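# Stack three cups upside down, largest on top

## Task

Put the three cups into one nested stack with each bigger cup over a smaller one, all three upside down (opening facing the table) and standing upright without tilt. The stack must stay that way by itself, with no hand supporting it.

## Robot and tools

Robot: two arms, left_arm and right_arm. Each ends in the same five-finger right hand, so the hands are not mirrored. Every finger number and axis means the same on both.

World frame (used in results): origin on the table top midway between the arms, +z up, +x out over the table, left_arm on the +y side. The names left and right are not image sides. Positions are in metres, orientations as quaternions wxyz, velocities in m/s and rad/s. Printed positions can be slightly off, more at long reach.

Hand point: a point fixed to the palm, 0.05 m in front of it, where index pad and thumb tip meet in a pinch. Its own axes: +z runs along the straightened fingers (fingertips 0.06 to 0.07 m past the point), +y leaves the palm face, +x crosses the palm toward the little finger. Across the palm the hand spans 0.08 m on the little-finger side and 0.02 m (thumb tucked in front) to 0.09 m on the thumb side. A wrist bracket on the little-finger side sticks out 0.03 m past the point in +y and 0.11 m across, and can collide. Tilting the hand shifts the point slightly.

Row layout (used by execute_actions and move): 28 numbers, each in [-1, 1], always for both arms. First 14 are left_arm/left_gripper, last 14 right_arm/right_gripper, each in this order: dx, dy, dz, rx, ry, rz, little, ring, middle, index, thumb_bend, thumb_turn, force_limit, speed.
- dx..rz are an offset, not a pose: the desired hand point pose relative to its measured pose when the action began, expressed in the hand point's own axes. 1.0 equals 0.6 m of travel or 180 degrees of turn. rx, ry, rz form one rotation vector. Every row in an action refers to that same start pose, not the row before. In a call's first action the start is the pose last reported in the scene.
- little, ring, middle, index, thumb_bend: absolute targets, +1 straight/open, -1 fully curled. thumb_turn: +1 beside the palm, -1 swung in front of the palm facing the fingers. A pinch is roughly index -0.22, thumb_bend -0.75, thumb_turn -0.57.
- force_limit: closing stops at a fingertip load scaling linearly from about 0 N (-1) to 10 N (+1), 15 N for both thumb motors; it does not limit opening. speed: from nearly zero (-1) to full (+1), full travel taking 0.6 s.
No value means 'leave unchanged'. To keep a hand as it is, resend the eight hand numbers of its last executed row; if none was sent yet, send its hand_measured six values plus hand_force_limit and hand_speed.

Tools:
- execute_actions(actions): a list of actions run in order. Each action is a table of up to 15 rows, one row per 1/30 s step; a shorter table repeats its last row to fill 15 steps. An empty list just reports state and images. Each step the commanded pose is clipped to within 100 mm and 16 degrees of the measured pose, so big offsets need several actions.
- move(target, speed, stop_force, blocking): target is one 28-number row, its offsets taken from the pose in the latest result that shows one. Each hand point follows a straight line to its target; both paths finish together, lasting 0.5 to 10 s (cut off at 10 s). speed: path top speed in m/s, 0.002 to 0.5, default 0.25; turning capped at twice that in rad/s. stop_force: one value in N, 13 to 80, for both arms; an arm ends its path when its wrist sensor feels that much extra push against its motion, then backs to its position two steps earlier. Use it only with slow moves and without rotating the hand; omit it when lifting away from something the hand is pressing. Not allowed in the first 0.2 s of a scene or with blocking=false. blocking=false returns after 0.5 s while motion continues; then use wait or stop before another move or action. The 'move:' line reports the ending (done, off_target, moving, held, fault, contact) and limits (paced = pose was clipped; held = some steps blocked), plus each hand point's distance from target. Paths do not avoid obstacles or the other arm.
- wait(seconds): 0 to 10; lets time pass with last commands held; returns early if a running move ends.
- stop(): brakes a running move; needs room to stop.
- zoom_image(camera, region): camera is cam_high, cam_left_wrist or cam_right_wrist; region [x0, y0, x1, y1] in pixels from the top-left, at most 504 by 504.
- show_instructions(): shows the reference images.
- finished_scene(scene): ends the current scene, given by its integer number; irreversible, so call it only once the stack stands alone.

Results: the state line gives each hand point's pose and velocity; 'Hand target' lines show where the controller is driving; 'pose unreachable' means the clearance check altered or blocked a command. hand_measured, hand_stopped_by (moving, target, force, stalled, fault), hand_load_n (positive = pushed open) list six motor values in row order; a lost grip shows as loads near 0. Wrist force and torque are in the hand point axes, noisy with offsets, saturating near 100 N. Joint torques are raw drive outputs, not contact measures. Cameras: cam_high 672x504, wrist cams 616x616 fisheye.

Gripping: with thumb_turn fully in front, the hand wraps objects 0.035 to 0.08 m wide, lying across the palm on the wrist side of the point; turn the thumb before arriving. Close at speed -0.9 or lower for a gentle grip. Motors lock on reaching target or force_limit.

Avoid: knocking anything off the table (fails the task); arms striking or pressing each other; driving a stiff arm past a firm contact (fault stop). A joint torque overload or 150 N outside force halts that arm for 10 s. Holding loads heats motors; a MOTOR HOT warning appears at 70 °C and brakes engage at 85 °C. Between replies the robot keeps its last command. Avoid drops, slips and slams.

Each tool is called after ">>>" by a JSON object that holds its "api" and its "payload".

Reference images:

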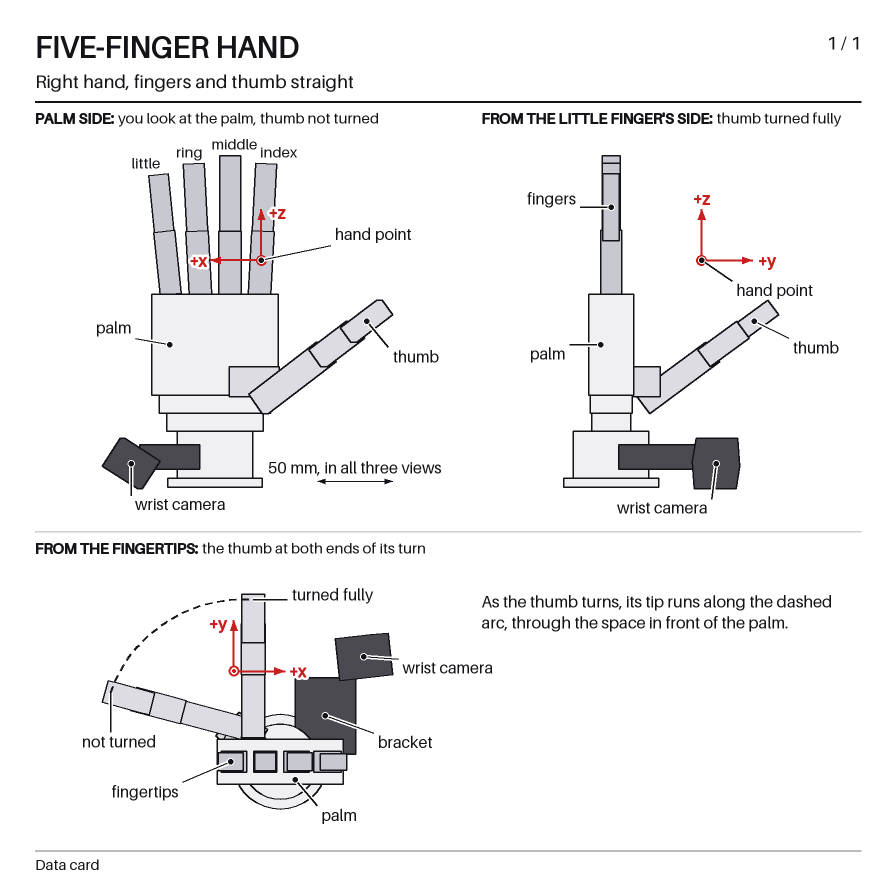

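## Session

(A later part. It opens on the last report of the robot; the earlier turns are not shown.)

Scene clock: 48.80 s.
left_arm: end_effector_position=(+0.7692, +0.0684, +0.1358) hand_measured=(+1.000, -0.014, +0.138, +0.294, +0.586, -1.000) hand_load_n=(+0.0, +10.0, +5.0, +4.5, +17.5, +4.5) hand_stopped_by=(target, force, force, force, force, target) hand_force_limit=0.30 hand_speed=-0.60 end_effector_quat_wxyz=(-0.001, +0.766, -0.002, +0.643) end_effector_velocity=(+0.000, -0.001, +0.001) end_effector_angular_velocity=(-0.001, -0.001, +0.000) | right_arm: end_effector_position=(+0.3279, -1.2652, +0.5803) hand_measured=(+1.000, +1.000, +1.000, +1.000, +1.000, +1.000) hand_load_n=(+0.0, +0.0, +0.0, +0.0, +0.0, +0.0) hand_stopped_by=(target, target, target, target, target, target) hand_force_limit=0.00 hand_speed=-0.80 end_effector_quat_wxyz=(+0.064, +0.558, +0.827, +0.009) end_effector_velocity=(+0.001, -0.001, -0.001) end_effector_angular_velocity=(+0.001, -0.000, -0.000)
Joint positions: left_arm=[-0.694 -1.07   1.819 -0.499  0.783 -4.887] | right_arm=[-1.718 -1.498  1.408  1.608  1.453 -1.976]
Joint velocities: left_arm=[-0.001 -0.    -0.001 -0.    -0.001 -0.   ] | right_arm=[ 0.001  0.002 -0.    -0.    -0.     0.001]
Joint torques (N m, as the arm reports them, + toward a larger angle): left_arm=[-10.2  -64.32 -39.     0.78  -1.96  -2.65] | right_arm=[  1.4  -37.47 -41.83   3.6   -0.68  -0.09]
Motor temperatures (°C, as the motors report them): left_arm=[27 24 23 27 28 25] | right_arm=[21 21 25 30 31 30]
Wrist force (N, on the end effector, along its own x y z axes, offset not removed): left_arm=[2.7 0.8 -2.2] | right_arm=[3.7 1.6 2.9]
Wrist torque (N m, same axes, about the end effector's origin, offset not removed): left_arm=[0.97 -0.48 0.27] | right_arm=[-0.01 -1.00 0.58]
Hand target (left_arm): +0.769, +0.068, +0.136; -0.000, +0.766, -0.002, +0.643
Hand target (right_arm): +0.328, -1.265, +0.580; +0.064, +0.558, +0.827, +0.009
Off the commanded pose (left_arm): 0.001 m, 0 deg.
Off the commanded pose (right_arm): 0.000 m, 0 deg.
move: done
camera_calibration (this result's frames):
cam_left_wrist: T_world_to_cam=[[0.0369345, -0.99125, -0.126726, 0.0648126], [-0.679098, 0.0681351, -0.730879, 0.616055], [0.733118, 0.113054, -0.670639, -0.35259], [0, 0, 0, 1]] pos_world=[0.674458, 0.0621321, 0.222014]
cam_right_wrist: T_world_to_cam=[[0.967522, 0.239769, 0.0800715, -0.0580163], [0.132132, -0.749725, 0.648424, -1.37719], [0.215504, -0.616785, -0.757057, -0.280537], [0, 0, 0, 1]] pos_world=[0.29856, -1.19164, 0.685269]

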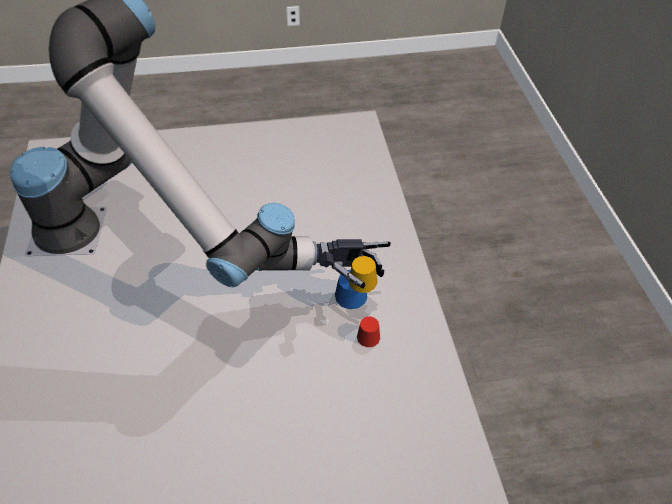

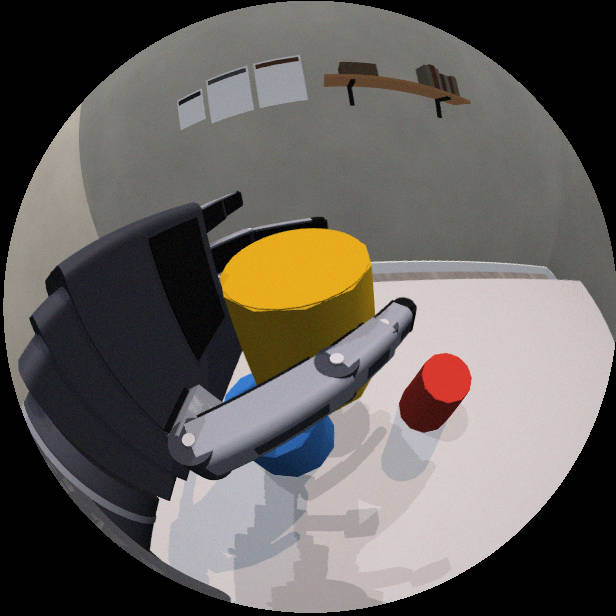

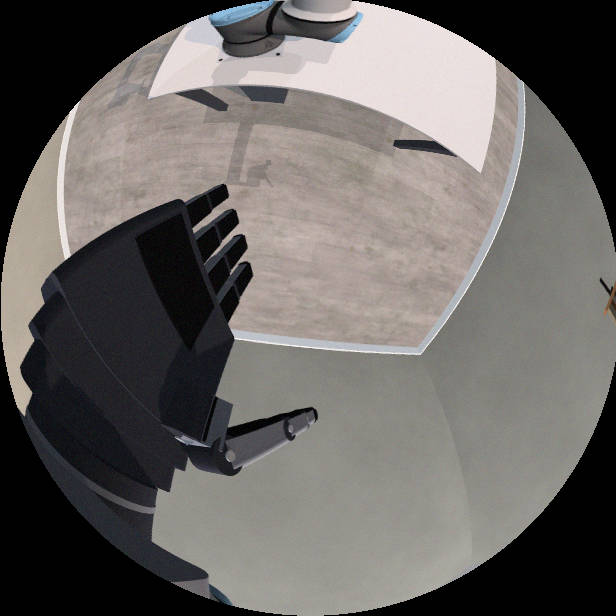

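>>> {"api": "move", "payload": {"target": [-0.04,0.185,0.01,0,0,0,1,-0.2,-0.8,-0.8,-0.8,-1,0.3,-0.6,0,0,0,0,0,0,1,1,1,1,1,1,0,-0.8], "speed": 0.1}}

>>> {"api": "zoom_image", "payload": {"camera": "cam_high", "region": [290, 240, 430, 370]}}

Scene clock: 54.27 s.
left_arm: end_effector_position=(+0.7709, -0.0423, +0.1109) hand_measured=(+1.000, -0.014, +0.138, +0.294, +0.586, -1.000) hand_load_n=(+0.0, +10.0, +5.0, +4.5, +17.5, +4.5) hand_stopped_by=(target, force, force, force, force, target) hand_force_limit=0.30 hand_speed=-0.60 end_effector_quat_wxyz=(-0.001, +0.766, -0.003, +0.643) end_effector_velocity=(+0.000, -0.001, +0.001) end_effector_angular_velocity=(-0.002, -0.001, +0.001) | right_arm: end_effector_position=(+0.3279, -1.2652, +0.5803) hand_measured=(+1.000, +1.000, +1.000, +1.000, +1.000, +1.000) hand_load_n=(+0.0, +0.0, +0.0, +0.0, +0.0, +0.0) hand_stopped_by=(target, target, target, target, target, target) hand_force_limit=0.00 hand_speed=-0.80 end_effector_quat_wxyz=(+0.064, +0.558, +0.827, +0.009) end_effector_velocity=(-0.001, -0.001, -0.001) end_effector_angular_velocity=(+0.000, -0.000, -0.001)
Joint positions: left_arm=[-0.794 -0.955  1.676 -0.443  0.687 -4.926] | right_arm=[-1.718 -1.498  1.408  1.608  1.453 -1.976]
Joint velocities: left_arm=[-0.001  0.001 -0.002  0.001 -0.002 -0.002] | right_arm=[-0.002  0.001  0.001 -0.001 -0.    -0.   ]
Joint torques (N m, as the arm reports them, + toward a larger angle): left_arm=[-15.32 -78.62 -38.75   2.    -2.51  -3.07] | right_arm=[  2.82 -37.38 -41.54   3.88  -0.61  -0.2 ]
Motor temperatures (°C, as the motors report them): left_arm=[27 24 23 27 28 25] | right_arm=[21 21 25 30 31 30]
Wrist force (N, on the end effector, along its own x y z axes, offset not removed): left_arm=[2.7 3.7 0.8] | right_arm=[1.3 2.5 5.7]
Wrist torque (N m, same axes, about the end effector's origin, offset not removed): left_arm=[1.19 -0.60 0.35] | right_arm=[-0.15 -0.60 0.33]
Hand target (left_arm): +0.771, -0.042, +0.111; -0.001, +0.766, -0.003, +0.643
Hand target (right_arm): +0.328, -1.265, +0.580; +0.064, +0.558, +0.827, +0.009
Off the commanded pose (left_arm): 0.000 m, 0 deg.
Off the commanded pose (right_arm): 0.000 m, 0 deg.
move: done
camera_calibration (this result's frames):
cam_left_wrist: T_world_to_cam=[[0.0369577, -0.991229, -0.126882, -0.0482132], [-0.678989, 0.0682519, -0.730969, 0.60648], [0.733217, 0.113167, -0.670511, -0.358025], [0, 0, 0, 1]] pos_world=[0.676085, -0.0486673, 0.197141]
cam_right_wrist: T_world_to_cam=[[0.967522, 0.23977, 0.0800714, -0.0580158], [0.132132, -0.749725, 0.648424, -1.37719], [0.215504, -0.616785, -0.757057, -0.280537], [0, 0, 0, 1]] pos_world=[0.29856, -1.19164, 0.685269]

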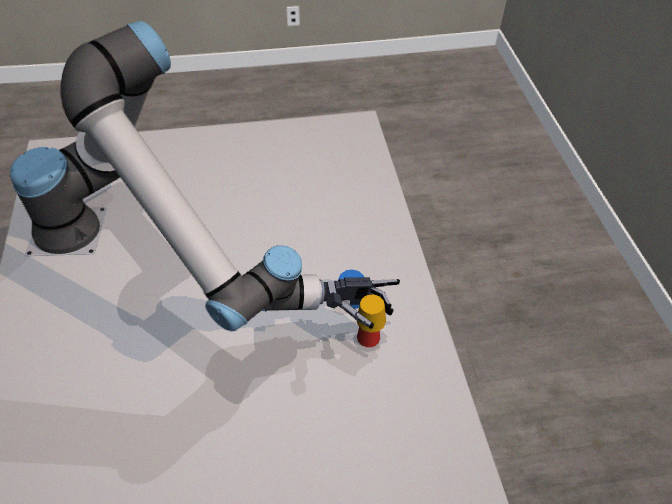

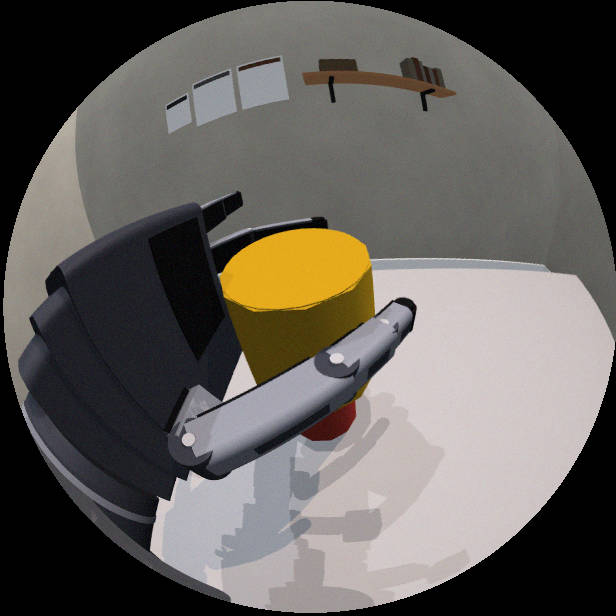

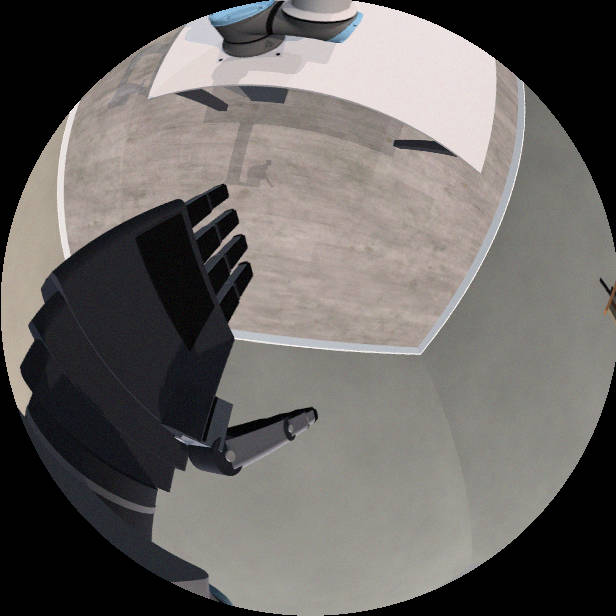

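Region (290, 240, 430, 370) of cam_high's 672x504 image, scaled by 3.600, with more detail than that image has; it fills the top 468 rows of this view, and the rest is white.

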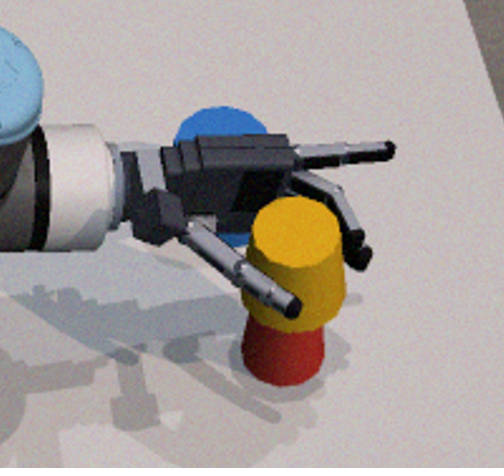

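>>> {"api": "move", "payload": {"target": [-0.136,0,0.017,0,0,0,1,-0.2,-0.8,-0.8,-0.8,-1,0.3,-0.6,0,0,0,0,0,0,1,1,1,1,1,1,0,-0.8], "speed": 0.04, "stop_force": 14}}

>>> {"api": "zoom_image", "payload": {"camera": "cam_high", "region": [290, 240, 430, 370]}}

Scene clock: 59.77 s.
left_arm: end_effector_position=(+0.7668, -0.0421, +0.0290) hand_measured=(+1.000, -0.014, +0.138, +0.294, +0.586, -1.000) hand_load_n=(+0.0, +10.0, +5.0, +4.5, +17.5, +4.5) hand_stopped_by=(target, force, force, force, force, target) hand_force_limit=0.30 hand_speed=-0.60 end_effector_quat_wxyz=(-0.001, +0.766, -0.003, +0.643) end_effector_velocity=(+0.000, -0.000, -0.001) end_effector_angular_velocity=(+0.000, +0.000, +0.000) | right_arm: end_effector_position=(+0.3279, -1.2652, +0.5803) hand_measured=(+1.000, +1.000, +1.000, +1.000, +1.000, +1.000) hand_load_n=(+0.0, +0.0, +0.0, +0.0, +0.0, +0.0) hand_stopped_by=(target, target, target, target, target, target) hand_force_limit=0.00 hand_speed=-0.80 end_effector_quat_wxyz=(+0.064, +0.558, +0.827, +0.009) end_effector_velocity=(-0.000, -0.000, +0.001) end_effector_angular_velocity=(-0.002, +0.000, -0.001)
Joint positions: left_arm=[-0.798 -0.863  1.702 -0.559  0.683 -4.928] | right_arm=[-1.718 -1.498  1.408  1.608  1.453 -1.976]
Joint velocities: left_arm=[-0.     0.002 -0.001 -0.001 -0.    -0.   ] | right_arm=[-0.    -0.001 -0.001 -0.001 -0.     0.001]
Joint torques (N m, as the arm reports them, + toward a larger angle): left_arm=[-13.11 -77.47 -17.03  -2.47  -2.43  -2.42] | right_arm=[  2.33 -36.78 -41.3    3.83  -0.69  -0.2 ]
Motor temperatures (°C, as the motors report them): left_arm=[27 24 23 27 28 25] | right_arm=[21 21 25 30 31 30]
Wrist force (N, on the end effector, along its own x y z axes, offset not removed): left_arm=[0.7 0.3 2.6] | right_arm=[4.3 -0.9 3.4]
Wrist torque (N m, same axes, about the end effector's origin, offset not removed): left_arm=[0.50 -0.21 0.21] | right_arm=[-0.50 -0.91 0.47]
Hand target (left_arm): +0.767, -0.042, +0.029; -0.001, +0.766, -0.003, +0.643
Hand target (right_arm): +0.328, -1.265, +0.580; +0.064, +0.558, +0.827, +0.009
Off the commanded pose (left_arm): 0.000 m, 0 deg.
Off the commanded pose (right_arm): 0.000 m, 0 deg.
move: done
camera_calibration (this result's frames):
cam_left_wrist: T_world_to_cam=[[0.0369668, -0.991233, -0.126848, -0.058255], [-0.678987, 0.0682203, -0.730974, 0.543799], [0.733219, 0.11315, -0.670513, -0.41007], [0, 0, 0, 1]] pos_world=[0.672057, -0.0484433, 0.115156]
cam_right_wrist: T_world_to_cam=[[0.967522, 0.23977, 0.0800715, -0.058016], [0.132132, -0.749725, 0.648424, -1.37719], [0.215504, -0.616785, -0.757057, -0.280537], [0, 0, 0, 1]] pos_world=[0.298561, -1.19164, 0.685269]

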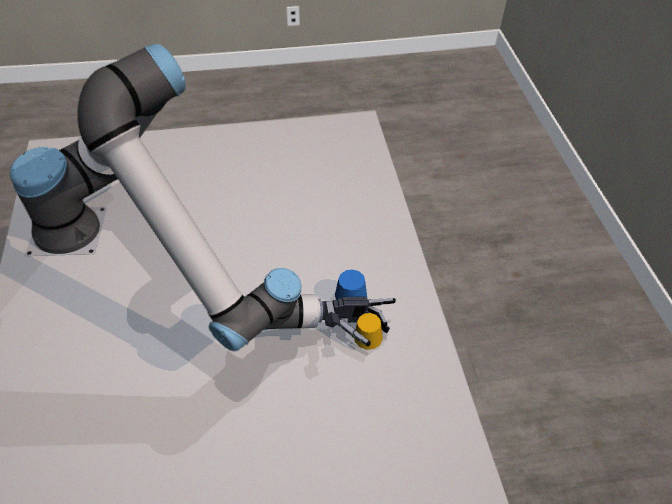

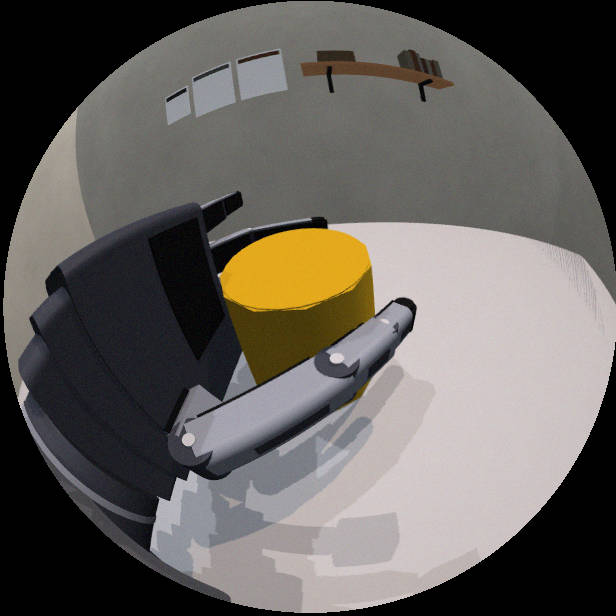

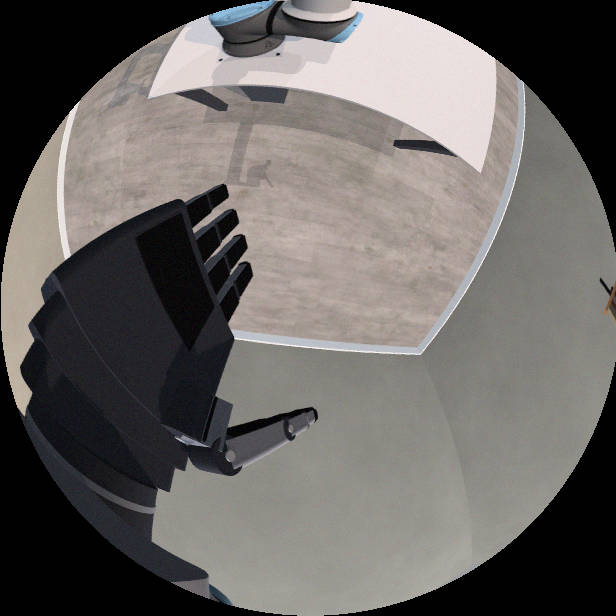

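Region (290, 240, 430, 370) of cam_high's 672x504 image, scaled by 3.600, with more detail than that image has; it fills the top 468 rows of this view, and the rest is white.

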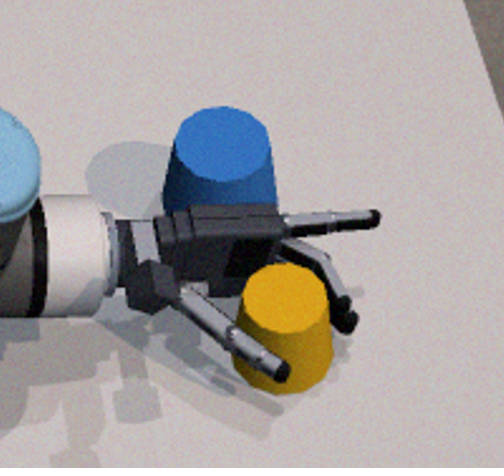

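>>> {"api": "move", "payload": {"target": [-0.005,0,0.001,0,0,0,1,-0.2,-0.8,-0.8,-0.8,-1,0.3,-0.6,0,0,0,0,0,0,1,1,1,1,1,1,0,-0.8], "speed": 0.01}}

>>> {"api": "move", "payload": {"target": [0,0,0,0,0,0,1,1,1,1,1,-1,0.3,-0.2,0,0,0,0,0,0,1,1,1,1,1,1,0,-0.8]}}

>>> {"api": "move", "payload": {"target": [0.165,-0.008,-0.05,0,0,0,1,1,1,1,1,-1,0.3,-0.2,0,0,0,0,0,0,1,1,1,1,1,1,0,-0.8], "speed": 0.12}}

>>> {"api": "move", "payload": {"target": [-0.013,-0.27,-0.075,0,0,0,1,1,1,1,1,-1,0.3,-0.2,0,0,0,0,0,0,1,1,1,1,1,1,0,-0.8], "speed": 0.18}}

>>> {"api": "move", "payload": {"target": [-0.15,0,0.027,0,0,0,1,1,1,1,1,-1,0.3,-0.2,0,0,0,0,0,0,1,1,1,1,1,1,0,-0.8], "speed": 0.08, "stop_force": 14}}

Scene clock: 67.07 s.
left_arm: end_effector_position=(+0.7669, -0.0422, +0.0261) hand_measured=(+1.000, -0.014, +0.138, +0.294, +0.586, -1.000) hand_load_n=(+0.0, +11.0, +5.0, +3.5, +18.0, -1.5) hand_stopped_by=(target, force, force, force, force, target) hand_force_limit=0.30 hand_speed=-0.60 end_effector_quat_wxyz=(-0.000, +0.766, -0.002, +0.643) end_effector_velocity=(+0.000, -0.001, -0.000) end_effector_angular_velocity=(-0.001, -0.000, +0.000) | right_arm: end_effector_position=(+0.3279, -1.2652, +0.5803) hand_measured=(+1.000, +1.000, +1.000, +1.000, +1.000, +1.000) hand_load_n=(+0.0, +0.0, +0.0, +0.0, +0.0, +0.0) hand_stopped_by=(target, target, target, target, target, target) hand_force_limit=0.00 hand_speed=-0.80 end_effector_quat_wxyz=(+0.064, +0.558, +0.827, +0.009) end_effector_velocity=(-0.000, -0.000, -0.000) end_effector_angular_velocity=(+0.001, +0.000, -0.001)
Joint positions: left_arm=[-0.798 -0.86   1.702 -0.563  0.683 -4.928] | right_arm=[-1.718 -1.498  1.408  1.608  1.453 -1.976]
Joint velocities: left_arm=[-0.     0.001 -0.001 -0.    -0.    -0.   ] | right_arm=[ 0.     0.     0.001 -0.     0.     0.001]
Joint torques (N m, as the arm reports them, + toward a larger angle): left_arm=[  1.68 -55.82  -6.52   0.65   2.35   2.36] | right_arm=[  1.88 -37.3  -41.76   3.81  -0.73  -0.09]
Motor temperatures (°C, as the motors report them): left_arm=[27 24 23 27 28 25] | right_arm=[21 21 25 30 31 30]
Wrist force (N, on the end effector, along its own x y z axes, offset not removed): left_arm=[22.7 1.3 -4.6] | right_arm=[3.2 0.2 4.6]
Wrist torque (N m, same axes, about the end effector's origin, offset not removed): left_arm=[0.80 -0.29 0.50] | right_arm=[-0.36 -0.85 0.51]
Hand target (left_arm): +0.767, -0.042, +0.026; -0.001, +0.766, -0.003, +0.643
Hand target (right_arm): +0.328, -1.265, +0.580; +0.064, +0.558, +0.827, +0.009
Off the commanded pose (left_arm): 0.000 m, 0 deg.
Off the commanded pose (right_arm): 0.000 m, 0 deg.
move: done
camera_calibration (this result's frames):
cam_left_wrist: T_world_to_cam=[[0.036974, -0.991263, -0.126615, -0.0587469], [-0.678835, 0.0680672, -0.731129, 0.541692], [0.733359, 0.112983, -0.670387, -0.412123], [0, 0, 0, 1]] pos_world=[0.672127, -0.048542, 0.112326]
cam_right_wrist: T_world_to_cam=[[0.967522, 0.23977, 0.0800714, -0.058016], [0.132132, -0.749725, 0.648424, -1.37719], [0.215504, -0.616785, -0.757057, -0.280537], [0, 0, 0, 1]] pos_world=[0.29856, -1.19164, 0.685269]

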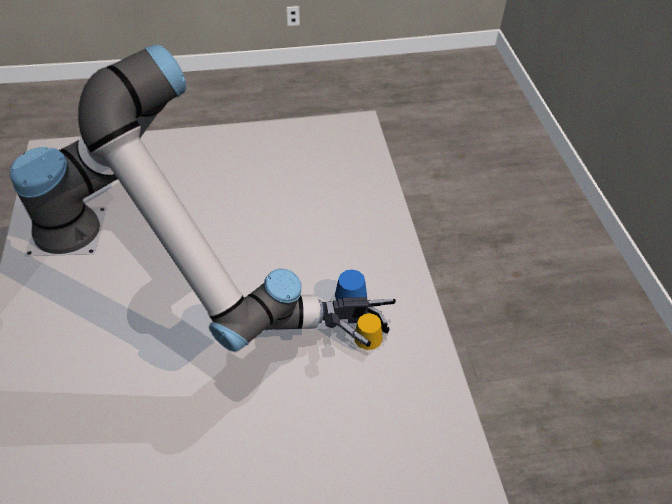

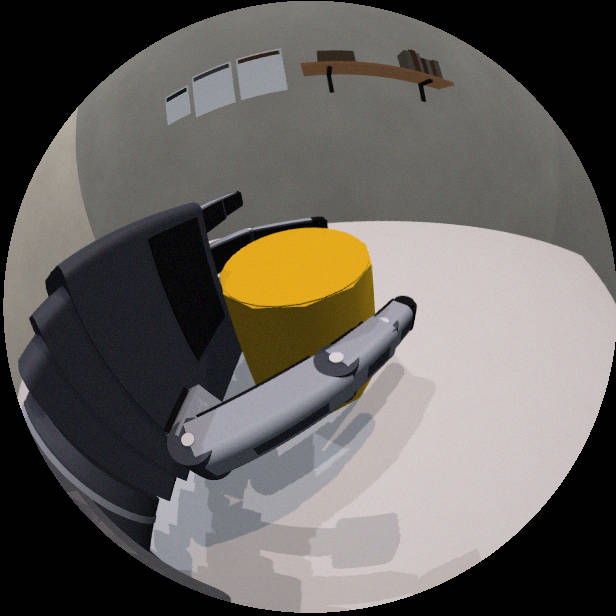

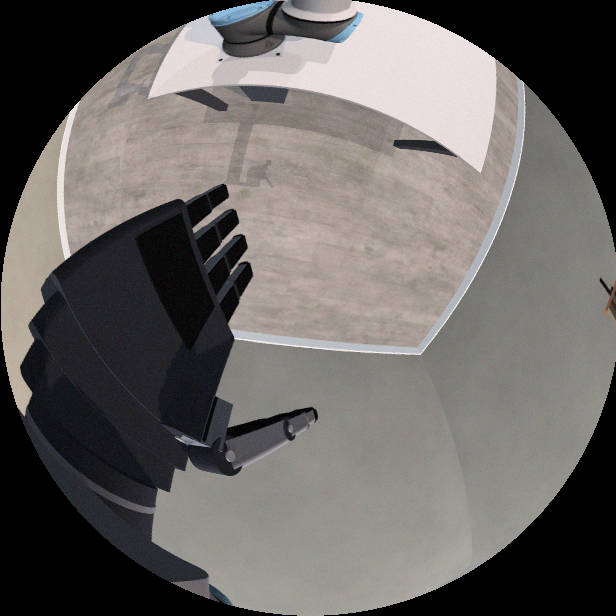

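Scene clock: 68.10 s.
left_arm: end_effector_position=(+0.7669, -0.0422, +0.0261) hand_measured=(+1.000, +1.000, +1.000, +1.000, +1.000, -1.000) hand_load_n=(+0.0, +0.0, +0.0, +0.0, +0.0, +0.0) hand_stopped_by=(target, target, target, target, target, target) hand_force_limit=0.30 hand_speed=-0.20 end_effector_quat_wxyz=(-0.000, +0.766, -0.002, +0.643) end_effector_velocity=(+0.001, -0.000, +0.002) end_effector_angular_velocity=(-0.001, -0.002, +0.001) | right_arm: end_effector_position=(+0.3279, -1.2652, +0.5803) hand_measured=(+1.000, +1.000, +1.000, +1.000, +1.000, +1.000) hand_load_n=(+0.0, +0.0, +0.0, +0.0, +0.0, +0.0) hand_stopped_by=(target, target, target, target, target, target) hand_force_limit=0.00 hand_speed=-0.80 end_effector_quat_wxyz=(+0.064, +0.558, +0.827, +0.009) end_effector_velocity=(-0.000, -0.000, +0.000) end_effector_angular_velocity=(-0.000, -0.000, -0.000)
Joint positions: left_arm=[-0.798 -0.86   1.702 -0.563  0.683 -4.928] | right_arm=[-1.718 -1.498  1.408  1.608  1.453 -1.976]
Joint velocities: left_arm=[ 0.    -0.002 -0.001 -0.    -0.001  0.001] | right_arm=[-0.     0.001 -0.001 -0.    -0.    -0.   ]
Joint torques (N m, as the arm reports them, + toward a larger angle): left_arm=[ -2.79 -99.6  -36.32   1.71  -2.37   2.34] | right_arm=[  2.28 -36.6  -41.53   3.73  -0.55  -0.14]
Motor temperatures (°C, as the motors report them): left_arm=[27 24 23 27 28 25] | right_arm=[21 21 25 30 31 30]
Wrist force (N, on the end effector, along its own x y z axes, offset not removed): left_arm=[-0.3 1.5 1.9] | right_arm=[5.6 1.3 1.4]
Wrist torque (N m, same axes, about the end effector's origin, offset not removed): left_arm=[0.58 0.05 -0.02] | right_arm=[-0.01 -1.12 0.64]
Hand target (left_arm): +0.767, -0.042, +0.026; -0.000, +0.766, -0.002, +0.643
Hand target (right_arm): +0.328, -1.265, +0.580; +0.064, +0.558, +0.827, +0.009
Off the commanded pose (left_arm): 0.000 m, 0 deg.
Off the commanded pose (right_arm): 0.000 m, 0 deg.
move: done
camera_calibration (this result's frames):
cam_left_wrist: T_world_to_cam=[[0.0369723, -0.99126, -0.126636, -0.0587439], [-0.678847, 0.068082, -0.731117, 0.541681], [0.733348, 0.112997, -0.670397, -0.412129], [0, 0, 0, 1]] pos_world=[0.672125, -0.0485397, 0.112303]
cam_right_wrist: T_world_to_cam=[[0.967522, 0.239769, 0.0800715, -0.0580163], [0.132132, -0.749725, 0.648424, -1.37719], [0.215504, -0.616785, -0.757057, -0.280536], [0, 0, 0, 1]] pos_world=[0.29856, -1.19164, 0.685269]

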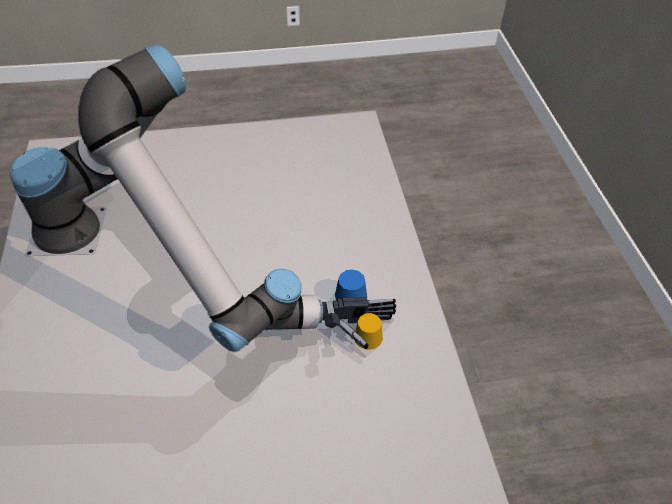

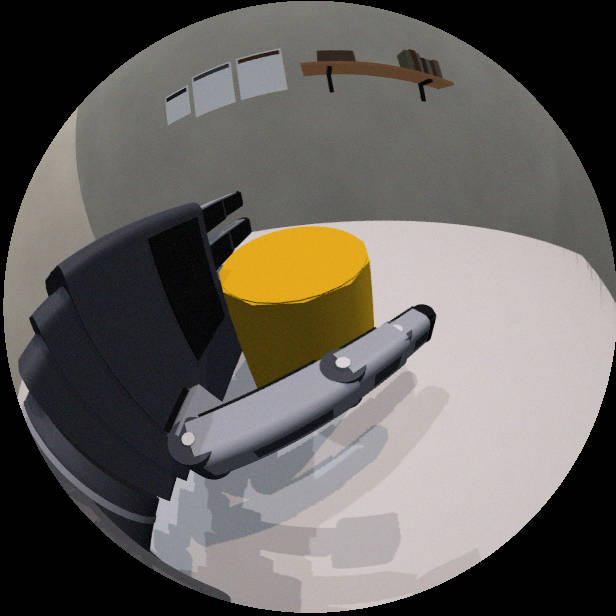

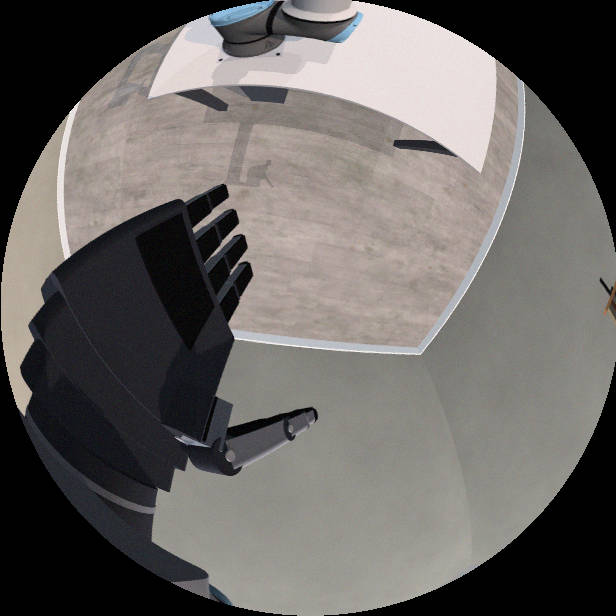

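Scene clock: 69.40 s.
left_arm: end_effector_position=(+0.7545, -0.0376, +0.1286) hand_measured=(+1.000, +1.000, +1.000, +1.000, +1.000, -1.000) hand_load_n=(+0.0, +0.0, +0.0, +0.0, +0.0, +0.0) hand_stopped_by=(target, target, target, target, target, target) hand_force_limit=0.30 hand_speed=-0.20 end_effector_quat_wxyz=(-0.000, +0.766, -0.002, +0.643) end_effector_velocity=(+0.000, -0.000, +0.001) end_effector_angular_velocity=(+0.001, -0.000, -0.000) | right_arm: end_effector_position=(+0.3279, -1.2652, +0.5803) hand_measured=(+1.000, +1.000, +1.000, +1.000, +1.000, +1.000) hand_load_n=(+0.0, +0.0, +0.0, +0.0, +0.0, +0.0) hand_stopped_by=(target, target, target, target, target, target) hand_force_limit=0.00 hand_speed=-0.80 end_effector_quat_wxyz=(+0.064, +0.558, +0.827, +0.009) end_effector_velocity=(-0.000, -0.000, -0.000) end_effector_angular_velocity=(+0.000, +0.000, +0.001)
Joint positions: left_arm=[-0.808 -0.993  1.704 -0.428  0.674 -4.932] | right_arm=[-1.718 -1.498  1.408  1.608  1.453 -1.976]
Joint velocities: left_arm=[-0.    -0.001 -0.     0.    -0.     0.001] | right_arm=[-0.     0.001 -0.    -0.    -0.    -0.001]
Joint torques (N m, as the arm reports them, + toward a larger angle): left_arm=[-12.57 -93.21 -39.12   1.79  -2.29  -2.84] | right_arm=[  2.1  -36.94 -41.31   3.87  -0.74  -0.21]
Motor temperatures (°C, as the motors report them): left_arm=[27 24 23 27 28 25] | right_arm=[21 21 25 30 31 30]
Wrist force (N, on the end effector, along its own x y z axes, offset not removed): left_arm=[0.2 3.3 -1.0] | right_arm=[2.5 1.3 1.6]
Wrist torque (N m, same axes, about the end effector's origin, offset not removed): left_arm=[1.18 -0.15 0.19] | right_arm=[0.00 -0.72 0.41]
Hand target (left_arm): +0.754, -0.038, +0.129; -0.000, +0.766, -0.002, +0.643
Hand target (right_arm): +0.328, -1.265, +0.580; +0.064, +0.558, +0.827, +0.009
Off the commanded pose (left_arm): 0.000 m, 0 deg.
Off the commanded pose (right_arm): 0.000 m, 0 deg.
move: done
camera_calibration (this result's frames):
cam_left_wrist: T_world_to_cam=[[0.0369705, -0.991255, -0.126674, -0.0407316], [-0.678842, 0.0681122, -0.731119, 0.607856], [0.733353, 0.113021, -0.670387, -0.334787], [0, 0, 0, 1]] pos_world=[0.659661, -0.0439397, 0.214818]
cam_right_wrist: T_world_to_cam=[[0.967522, 0.23977, 0.0800714, -0.058016], [0.132132, -0.749725, 0.648424, -1.37719], [0.215504, -0.616785, -0.757057, -0.280537], [0, 0, 0, 1]] pos_world=[0.29856, -1.19164, 0.685269]

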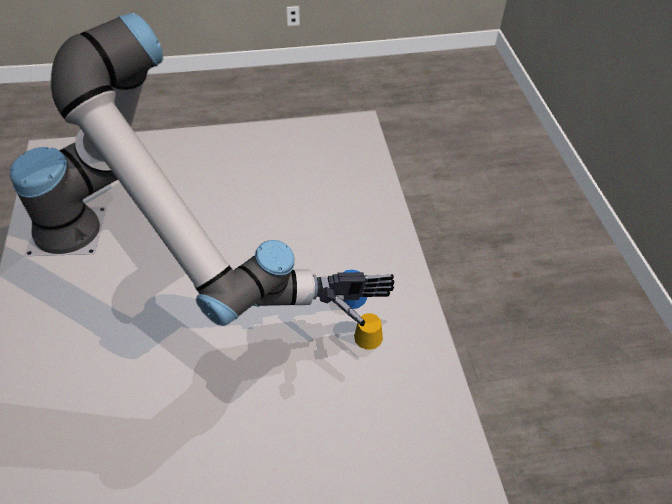

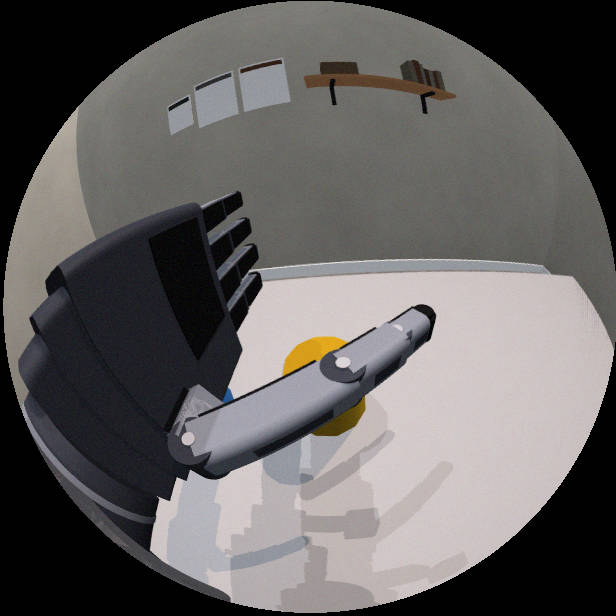

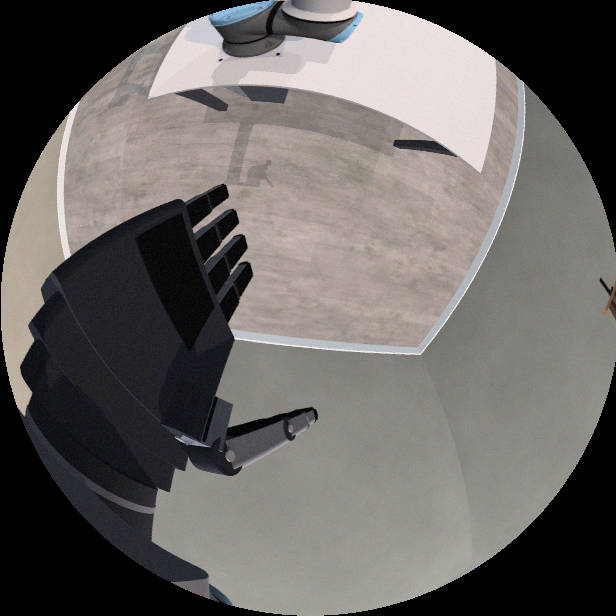

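Scene clock: 70.80 s.
left_arm: end_effector_position=(+0.7090, +0.1243, +0.1290) hand_measured=(+1.000, +1.000, +1.000, +1.000, +1.000, -1.000) hand_load_n=(+0.0, +0.0, +0.0, +0.0, +0.0, +0.0) hand_stopped_by=(target, target, target, target, target, target) hand_force_limit=0.30 hand_speed=-0.20 end_effector_quat_wxyz=(-0.000, +0.766, -0.002, +0.643) end_effector_velocity=(-0.001, +0.002, -0.001) end_effector_angular_velocity=(+0.001, +0.001, -0.001) | right_arm: end_effector_position=(+0.3279, -1.2652, +0.5803) hand_measured=(+1.000, +1.000, +1.000, +1.000, +1.000, +1.000) hand_load_n=(+0.0, +0.0, +0.0, +0.0, +0.0, +0.0) hand_stopped_by=(target, target, target, target, target, target) hand_force_limit=0.00 hand_speed=-0.80 end_effector_quat_wxyz=(+0.064, +0.558, +0.827, +0.009) end_effector_velocity=(-0.000, +0.001, +0.001) end_effector_angular_velocity=(-0.001, -0.000, -0.001)
Joint positions: left_arm=[-0.702 -1.163  1.991 -0.577  0.775 -4.89 ] | right_arm=[-1.718 -1.498  1.408  1.608  1.453 -1.976]
Joint velocities: left_arm=[ 0.002 -0.001  0.002 -0.     0.002  0.   ] | right_arm=[-0.001 -0.002 -0.     0.    -0.     0.   ]
Joint torques (N m, as the arm reports them, + toward a larger angle): left_arm=[  8.03 -78.12 -18.55  -2.6    1.19   3.09] | right_arm=[  2.77 -36.78 -41.32   3.64  -0.57  -0.31]
Motor temperatures (°C, as the motors report them): left_arm=[27 24 23 27 28 25] | right_arm=[21 21 25 30 31 30]
Wrist force (N, on the end effector, along its own x y z axes, offset not removed): left_arm=[1.6 1.4 3.3] | right_arm=[2.4 -2.0 3.4]
Wrist torque (N m, same axes, about the end effector's origin, offset not removed): left_arm=[0.69 -0.50 0.15] | right_arm=[-0.58 -0.59 0.27]
Hand target (left_arm): +0.709, +0.124, +0.129; -0.000, +0.766, -0.002, +0.643
Hand target (right_arm): +0.328, -1.265, +0.580; +0.064, +0.558, +0.827, +0.009
Off the commanded pose (left_arm): 0.001 m, 0 deg.
Off the commanded pose (right_arm): 0.000 m, 0 deg.
move: done
camera_calibration (this result's frames):
cam_left_wrist: T_world_to_cam=[[0.036943, -0.991278, -0.126504, 0.121534], [-0.678952, 0.0679881, -0.731028, 0.56633], [0.733252, 0.112896, -0.670519, -0.319416], [0, 0, 0, 1]] pos_world=[0.614234, 0.118031, 0.215202]
cam_right_wrist: T_world_to_cam=[[0.967522, 0.23977, 0.0800714, -0.0580161], [0.132132, -0.749725, 0.648424, -1.37719], [0.215504, -0.616785, -0.757057, -0.280537], [0, 0, 0, 1]] pos_world=[0.29856, -1.19164, 0.685269]

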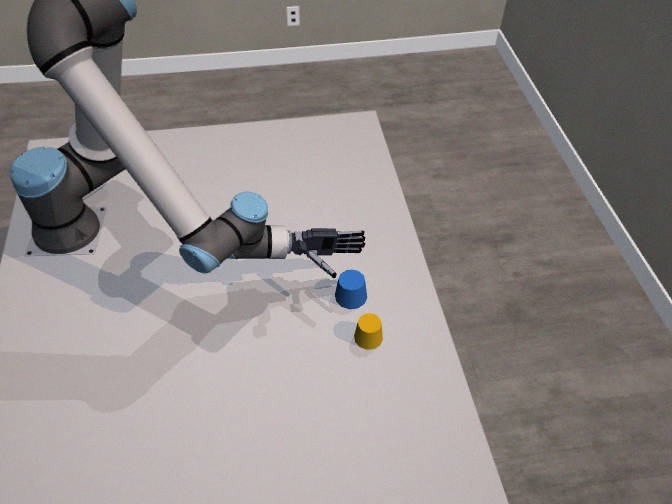

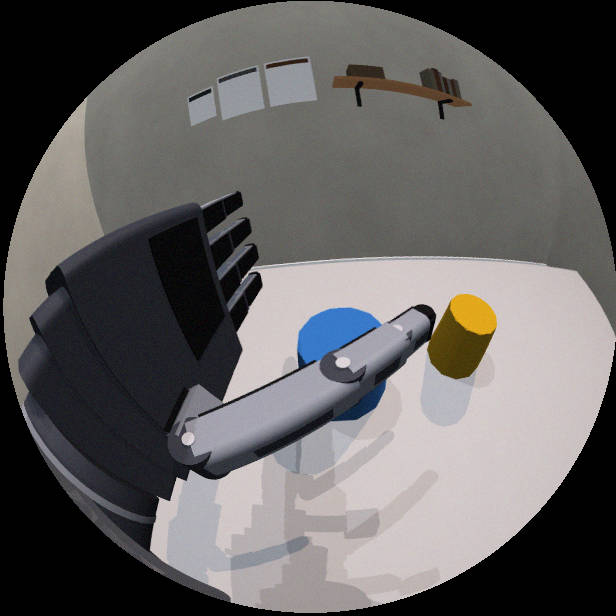

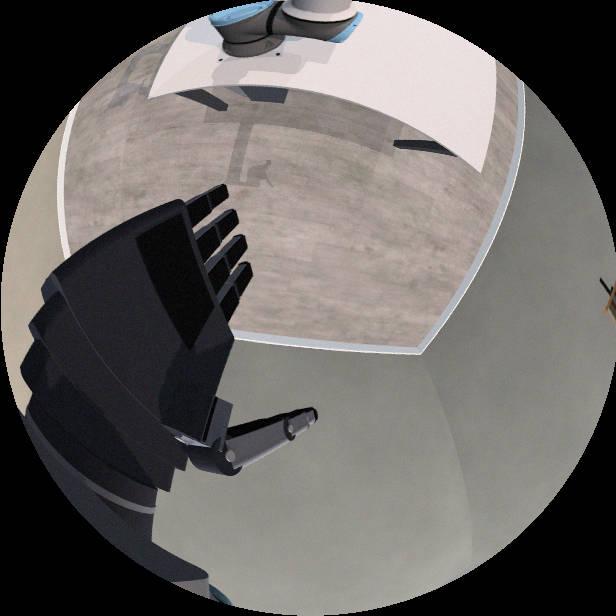

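Scene clock: 72.33 s.
left_arm: end_effector_position=(+0.7095, +0.1245, +0.0378) hand_measured=(+1.000, +1.000, +1.000, +1.000, +1.000, -1.000) hand_load_n=(+0.0, +0.0, +0.0, +0.0, +0.0, +0.0) hand_stopped_by=(target, target, target, target, target, target) hand_force_limit=0.30 hand_speed=-0.20 end_effector_quat_wxyz=(-0.000, +0.766, -0.002, +0.643) end_effector_velocity=(-0.000, +0.001, -0.002) end_effector_angular_velocity=(+0.002, +0.001, +0.001) | right_arm: end_effector_position=(+0.3279, -1.2652, +0.5803) hand_measured=(+1.000, +1.000, +1.000, +1.000, +1.000, +1.000) hand_load_n=(+0.0, +0.0, +0.0, +0.0, +0.0, +0.0) hand_stopped_by=(target, target, target, target, target, target) hand_force_limit=0.00 hand_speed=-0.80 end_effector_quat_wxyz=(+0.064, +0.558, +0.827, +0.009) end_effector_velocity=(-0.000, -0.000, +0.001) end_effector_angular_velocity=(-0.002, -0.000, -0.001)
Joint positions: left_arm=[-0.701 -1.034  2.018 -0.733  0.776 -4.89 ] | right_arm=[-1.718 -1.498  1.408  1.608  1.453 -1.976]
Joint velocities: left_arm=[-0.     0.002  0.    -0.001 -0.001  0.001] | right_arm=[-0.    -0.001 -0.001 -0.001 -0.     0.001]
Joint torques (N m, as the arm reports them, + toward a larger angle): left_arm=[  9.54 -59.3  -12.98  -3.23   1.08   3.32] | right_arm=[  1.8  -37.04 -41.45   3.75  -0.7   -0.33]
Motor temperatures (°C, as the motors report them): left_arm=[27 24 23 27 28 25] | right_arm=[21 21 25 30 31 30]
Wrist force (N, on the end effector, along its own x y z axes, offset not removed): left_arm=[1.4 -2.1 1.4] | right_arm=[2.6 0.0 2.8]
Wrist torque (N m, same axes, about the end effector's origin, offset not removed): left_arm=[0.14 -0.35 0.15] | right_arm=[-0.32 -0.55 0.40]
Hand target (left_arm): +0.709, +0.125, +0.038; -0.000, +0.766, -0.002, +0.643
Hand target (right_arm): +0.328, -1.265, +0.580; +0.064, +0.558, +0.827, +0.009
Off the commanded pose (left_arm): 0.000 m, 0 deg.
Off the commanded pose (right_arm): 0.000 m, 0 deg.
move: done
camera_calibration (this result's frames):
cam_left_wrist: T_world_to_cam=[[0.0369528, -0.991284, -0.126456, 0.11018], [-0.678956, 0.067946, -0.731028, 0.49992], [0.733248, 0.112872, -0.670528, -0.380931], [0, 0, 0, 1]] pos_world=[0.614669, 0.118249, 0.123964]
cam_right_wrist: T_world_to_cam=[[0.967522, 0.23977, 0.0800714, -0.0580158], [0.132132, -0.749725, 0.648424, -1.37719], [0.215504, -0.616784, -0.757057, -0.280536], [0, 0, 0, 1]] pos_world=[0.29856, -1.19164, 0.685269]

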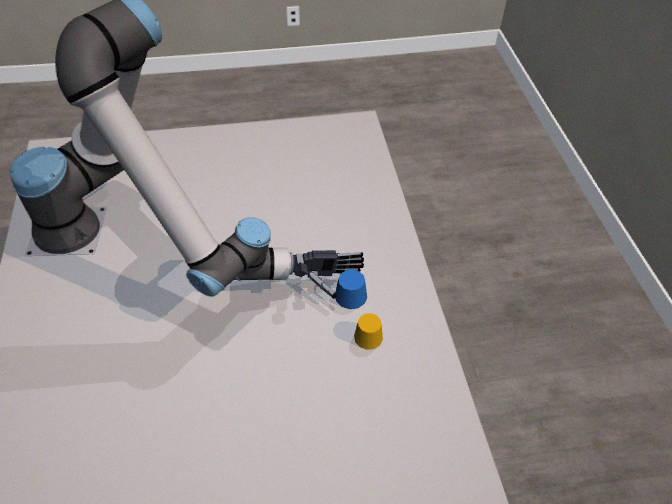

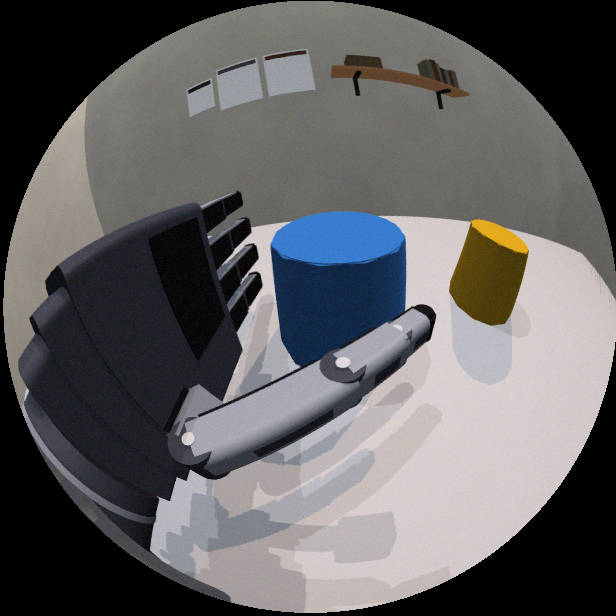

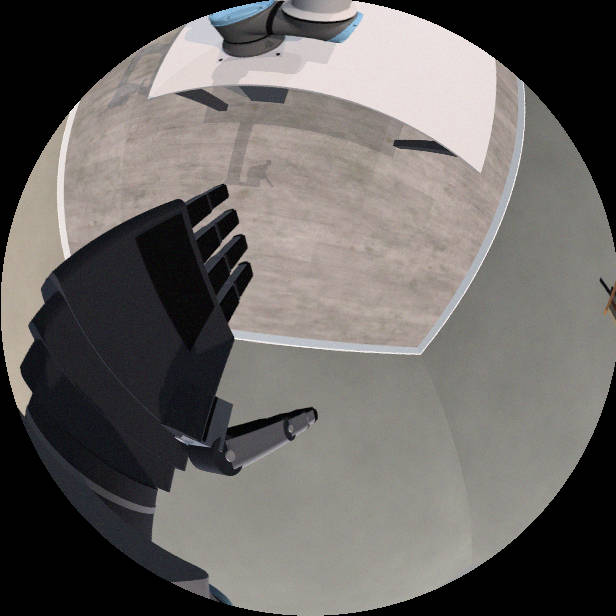

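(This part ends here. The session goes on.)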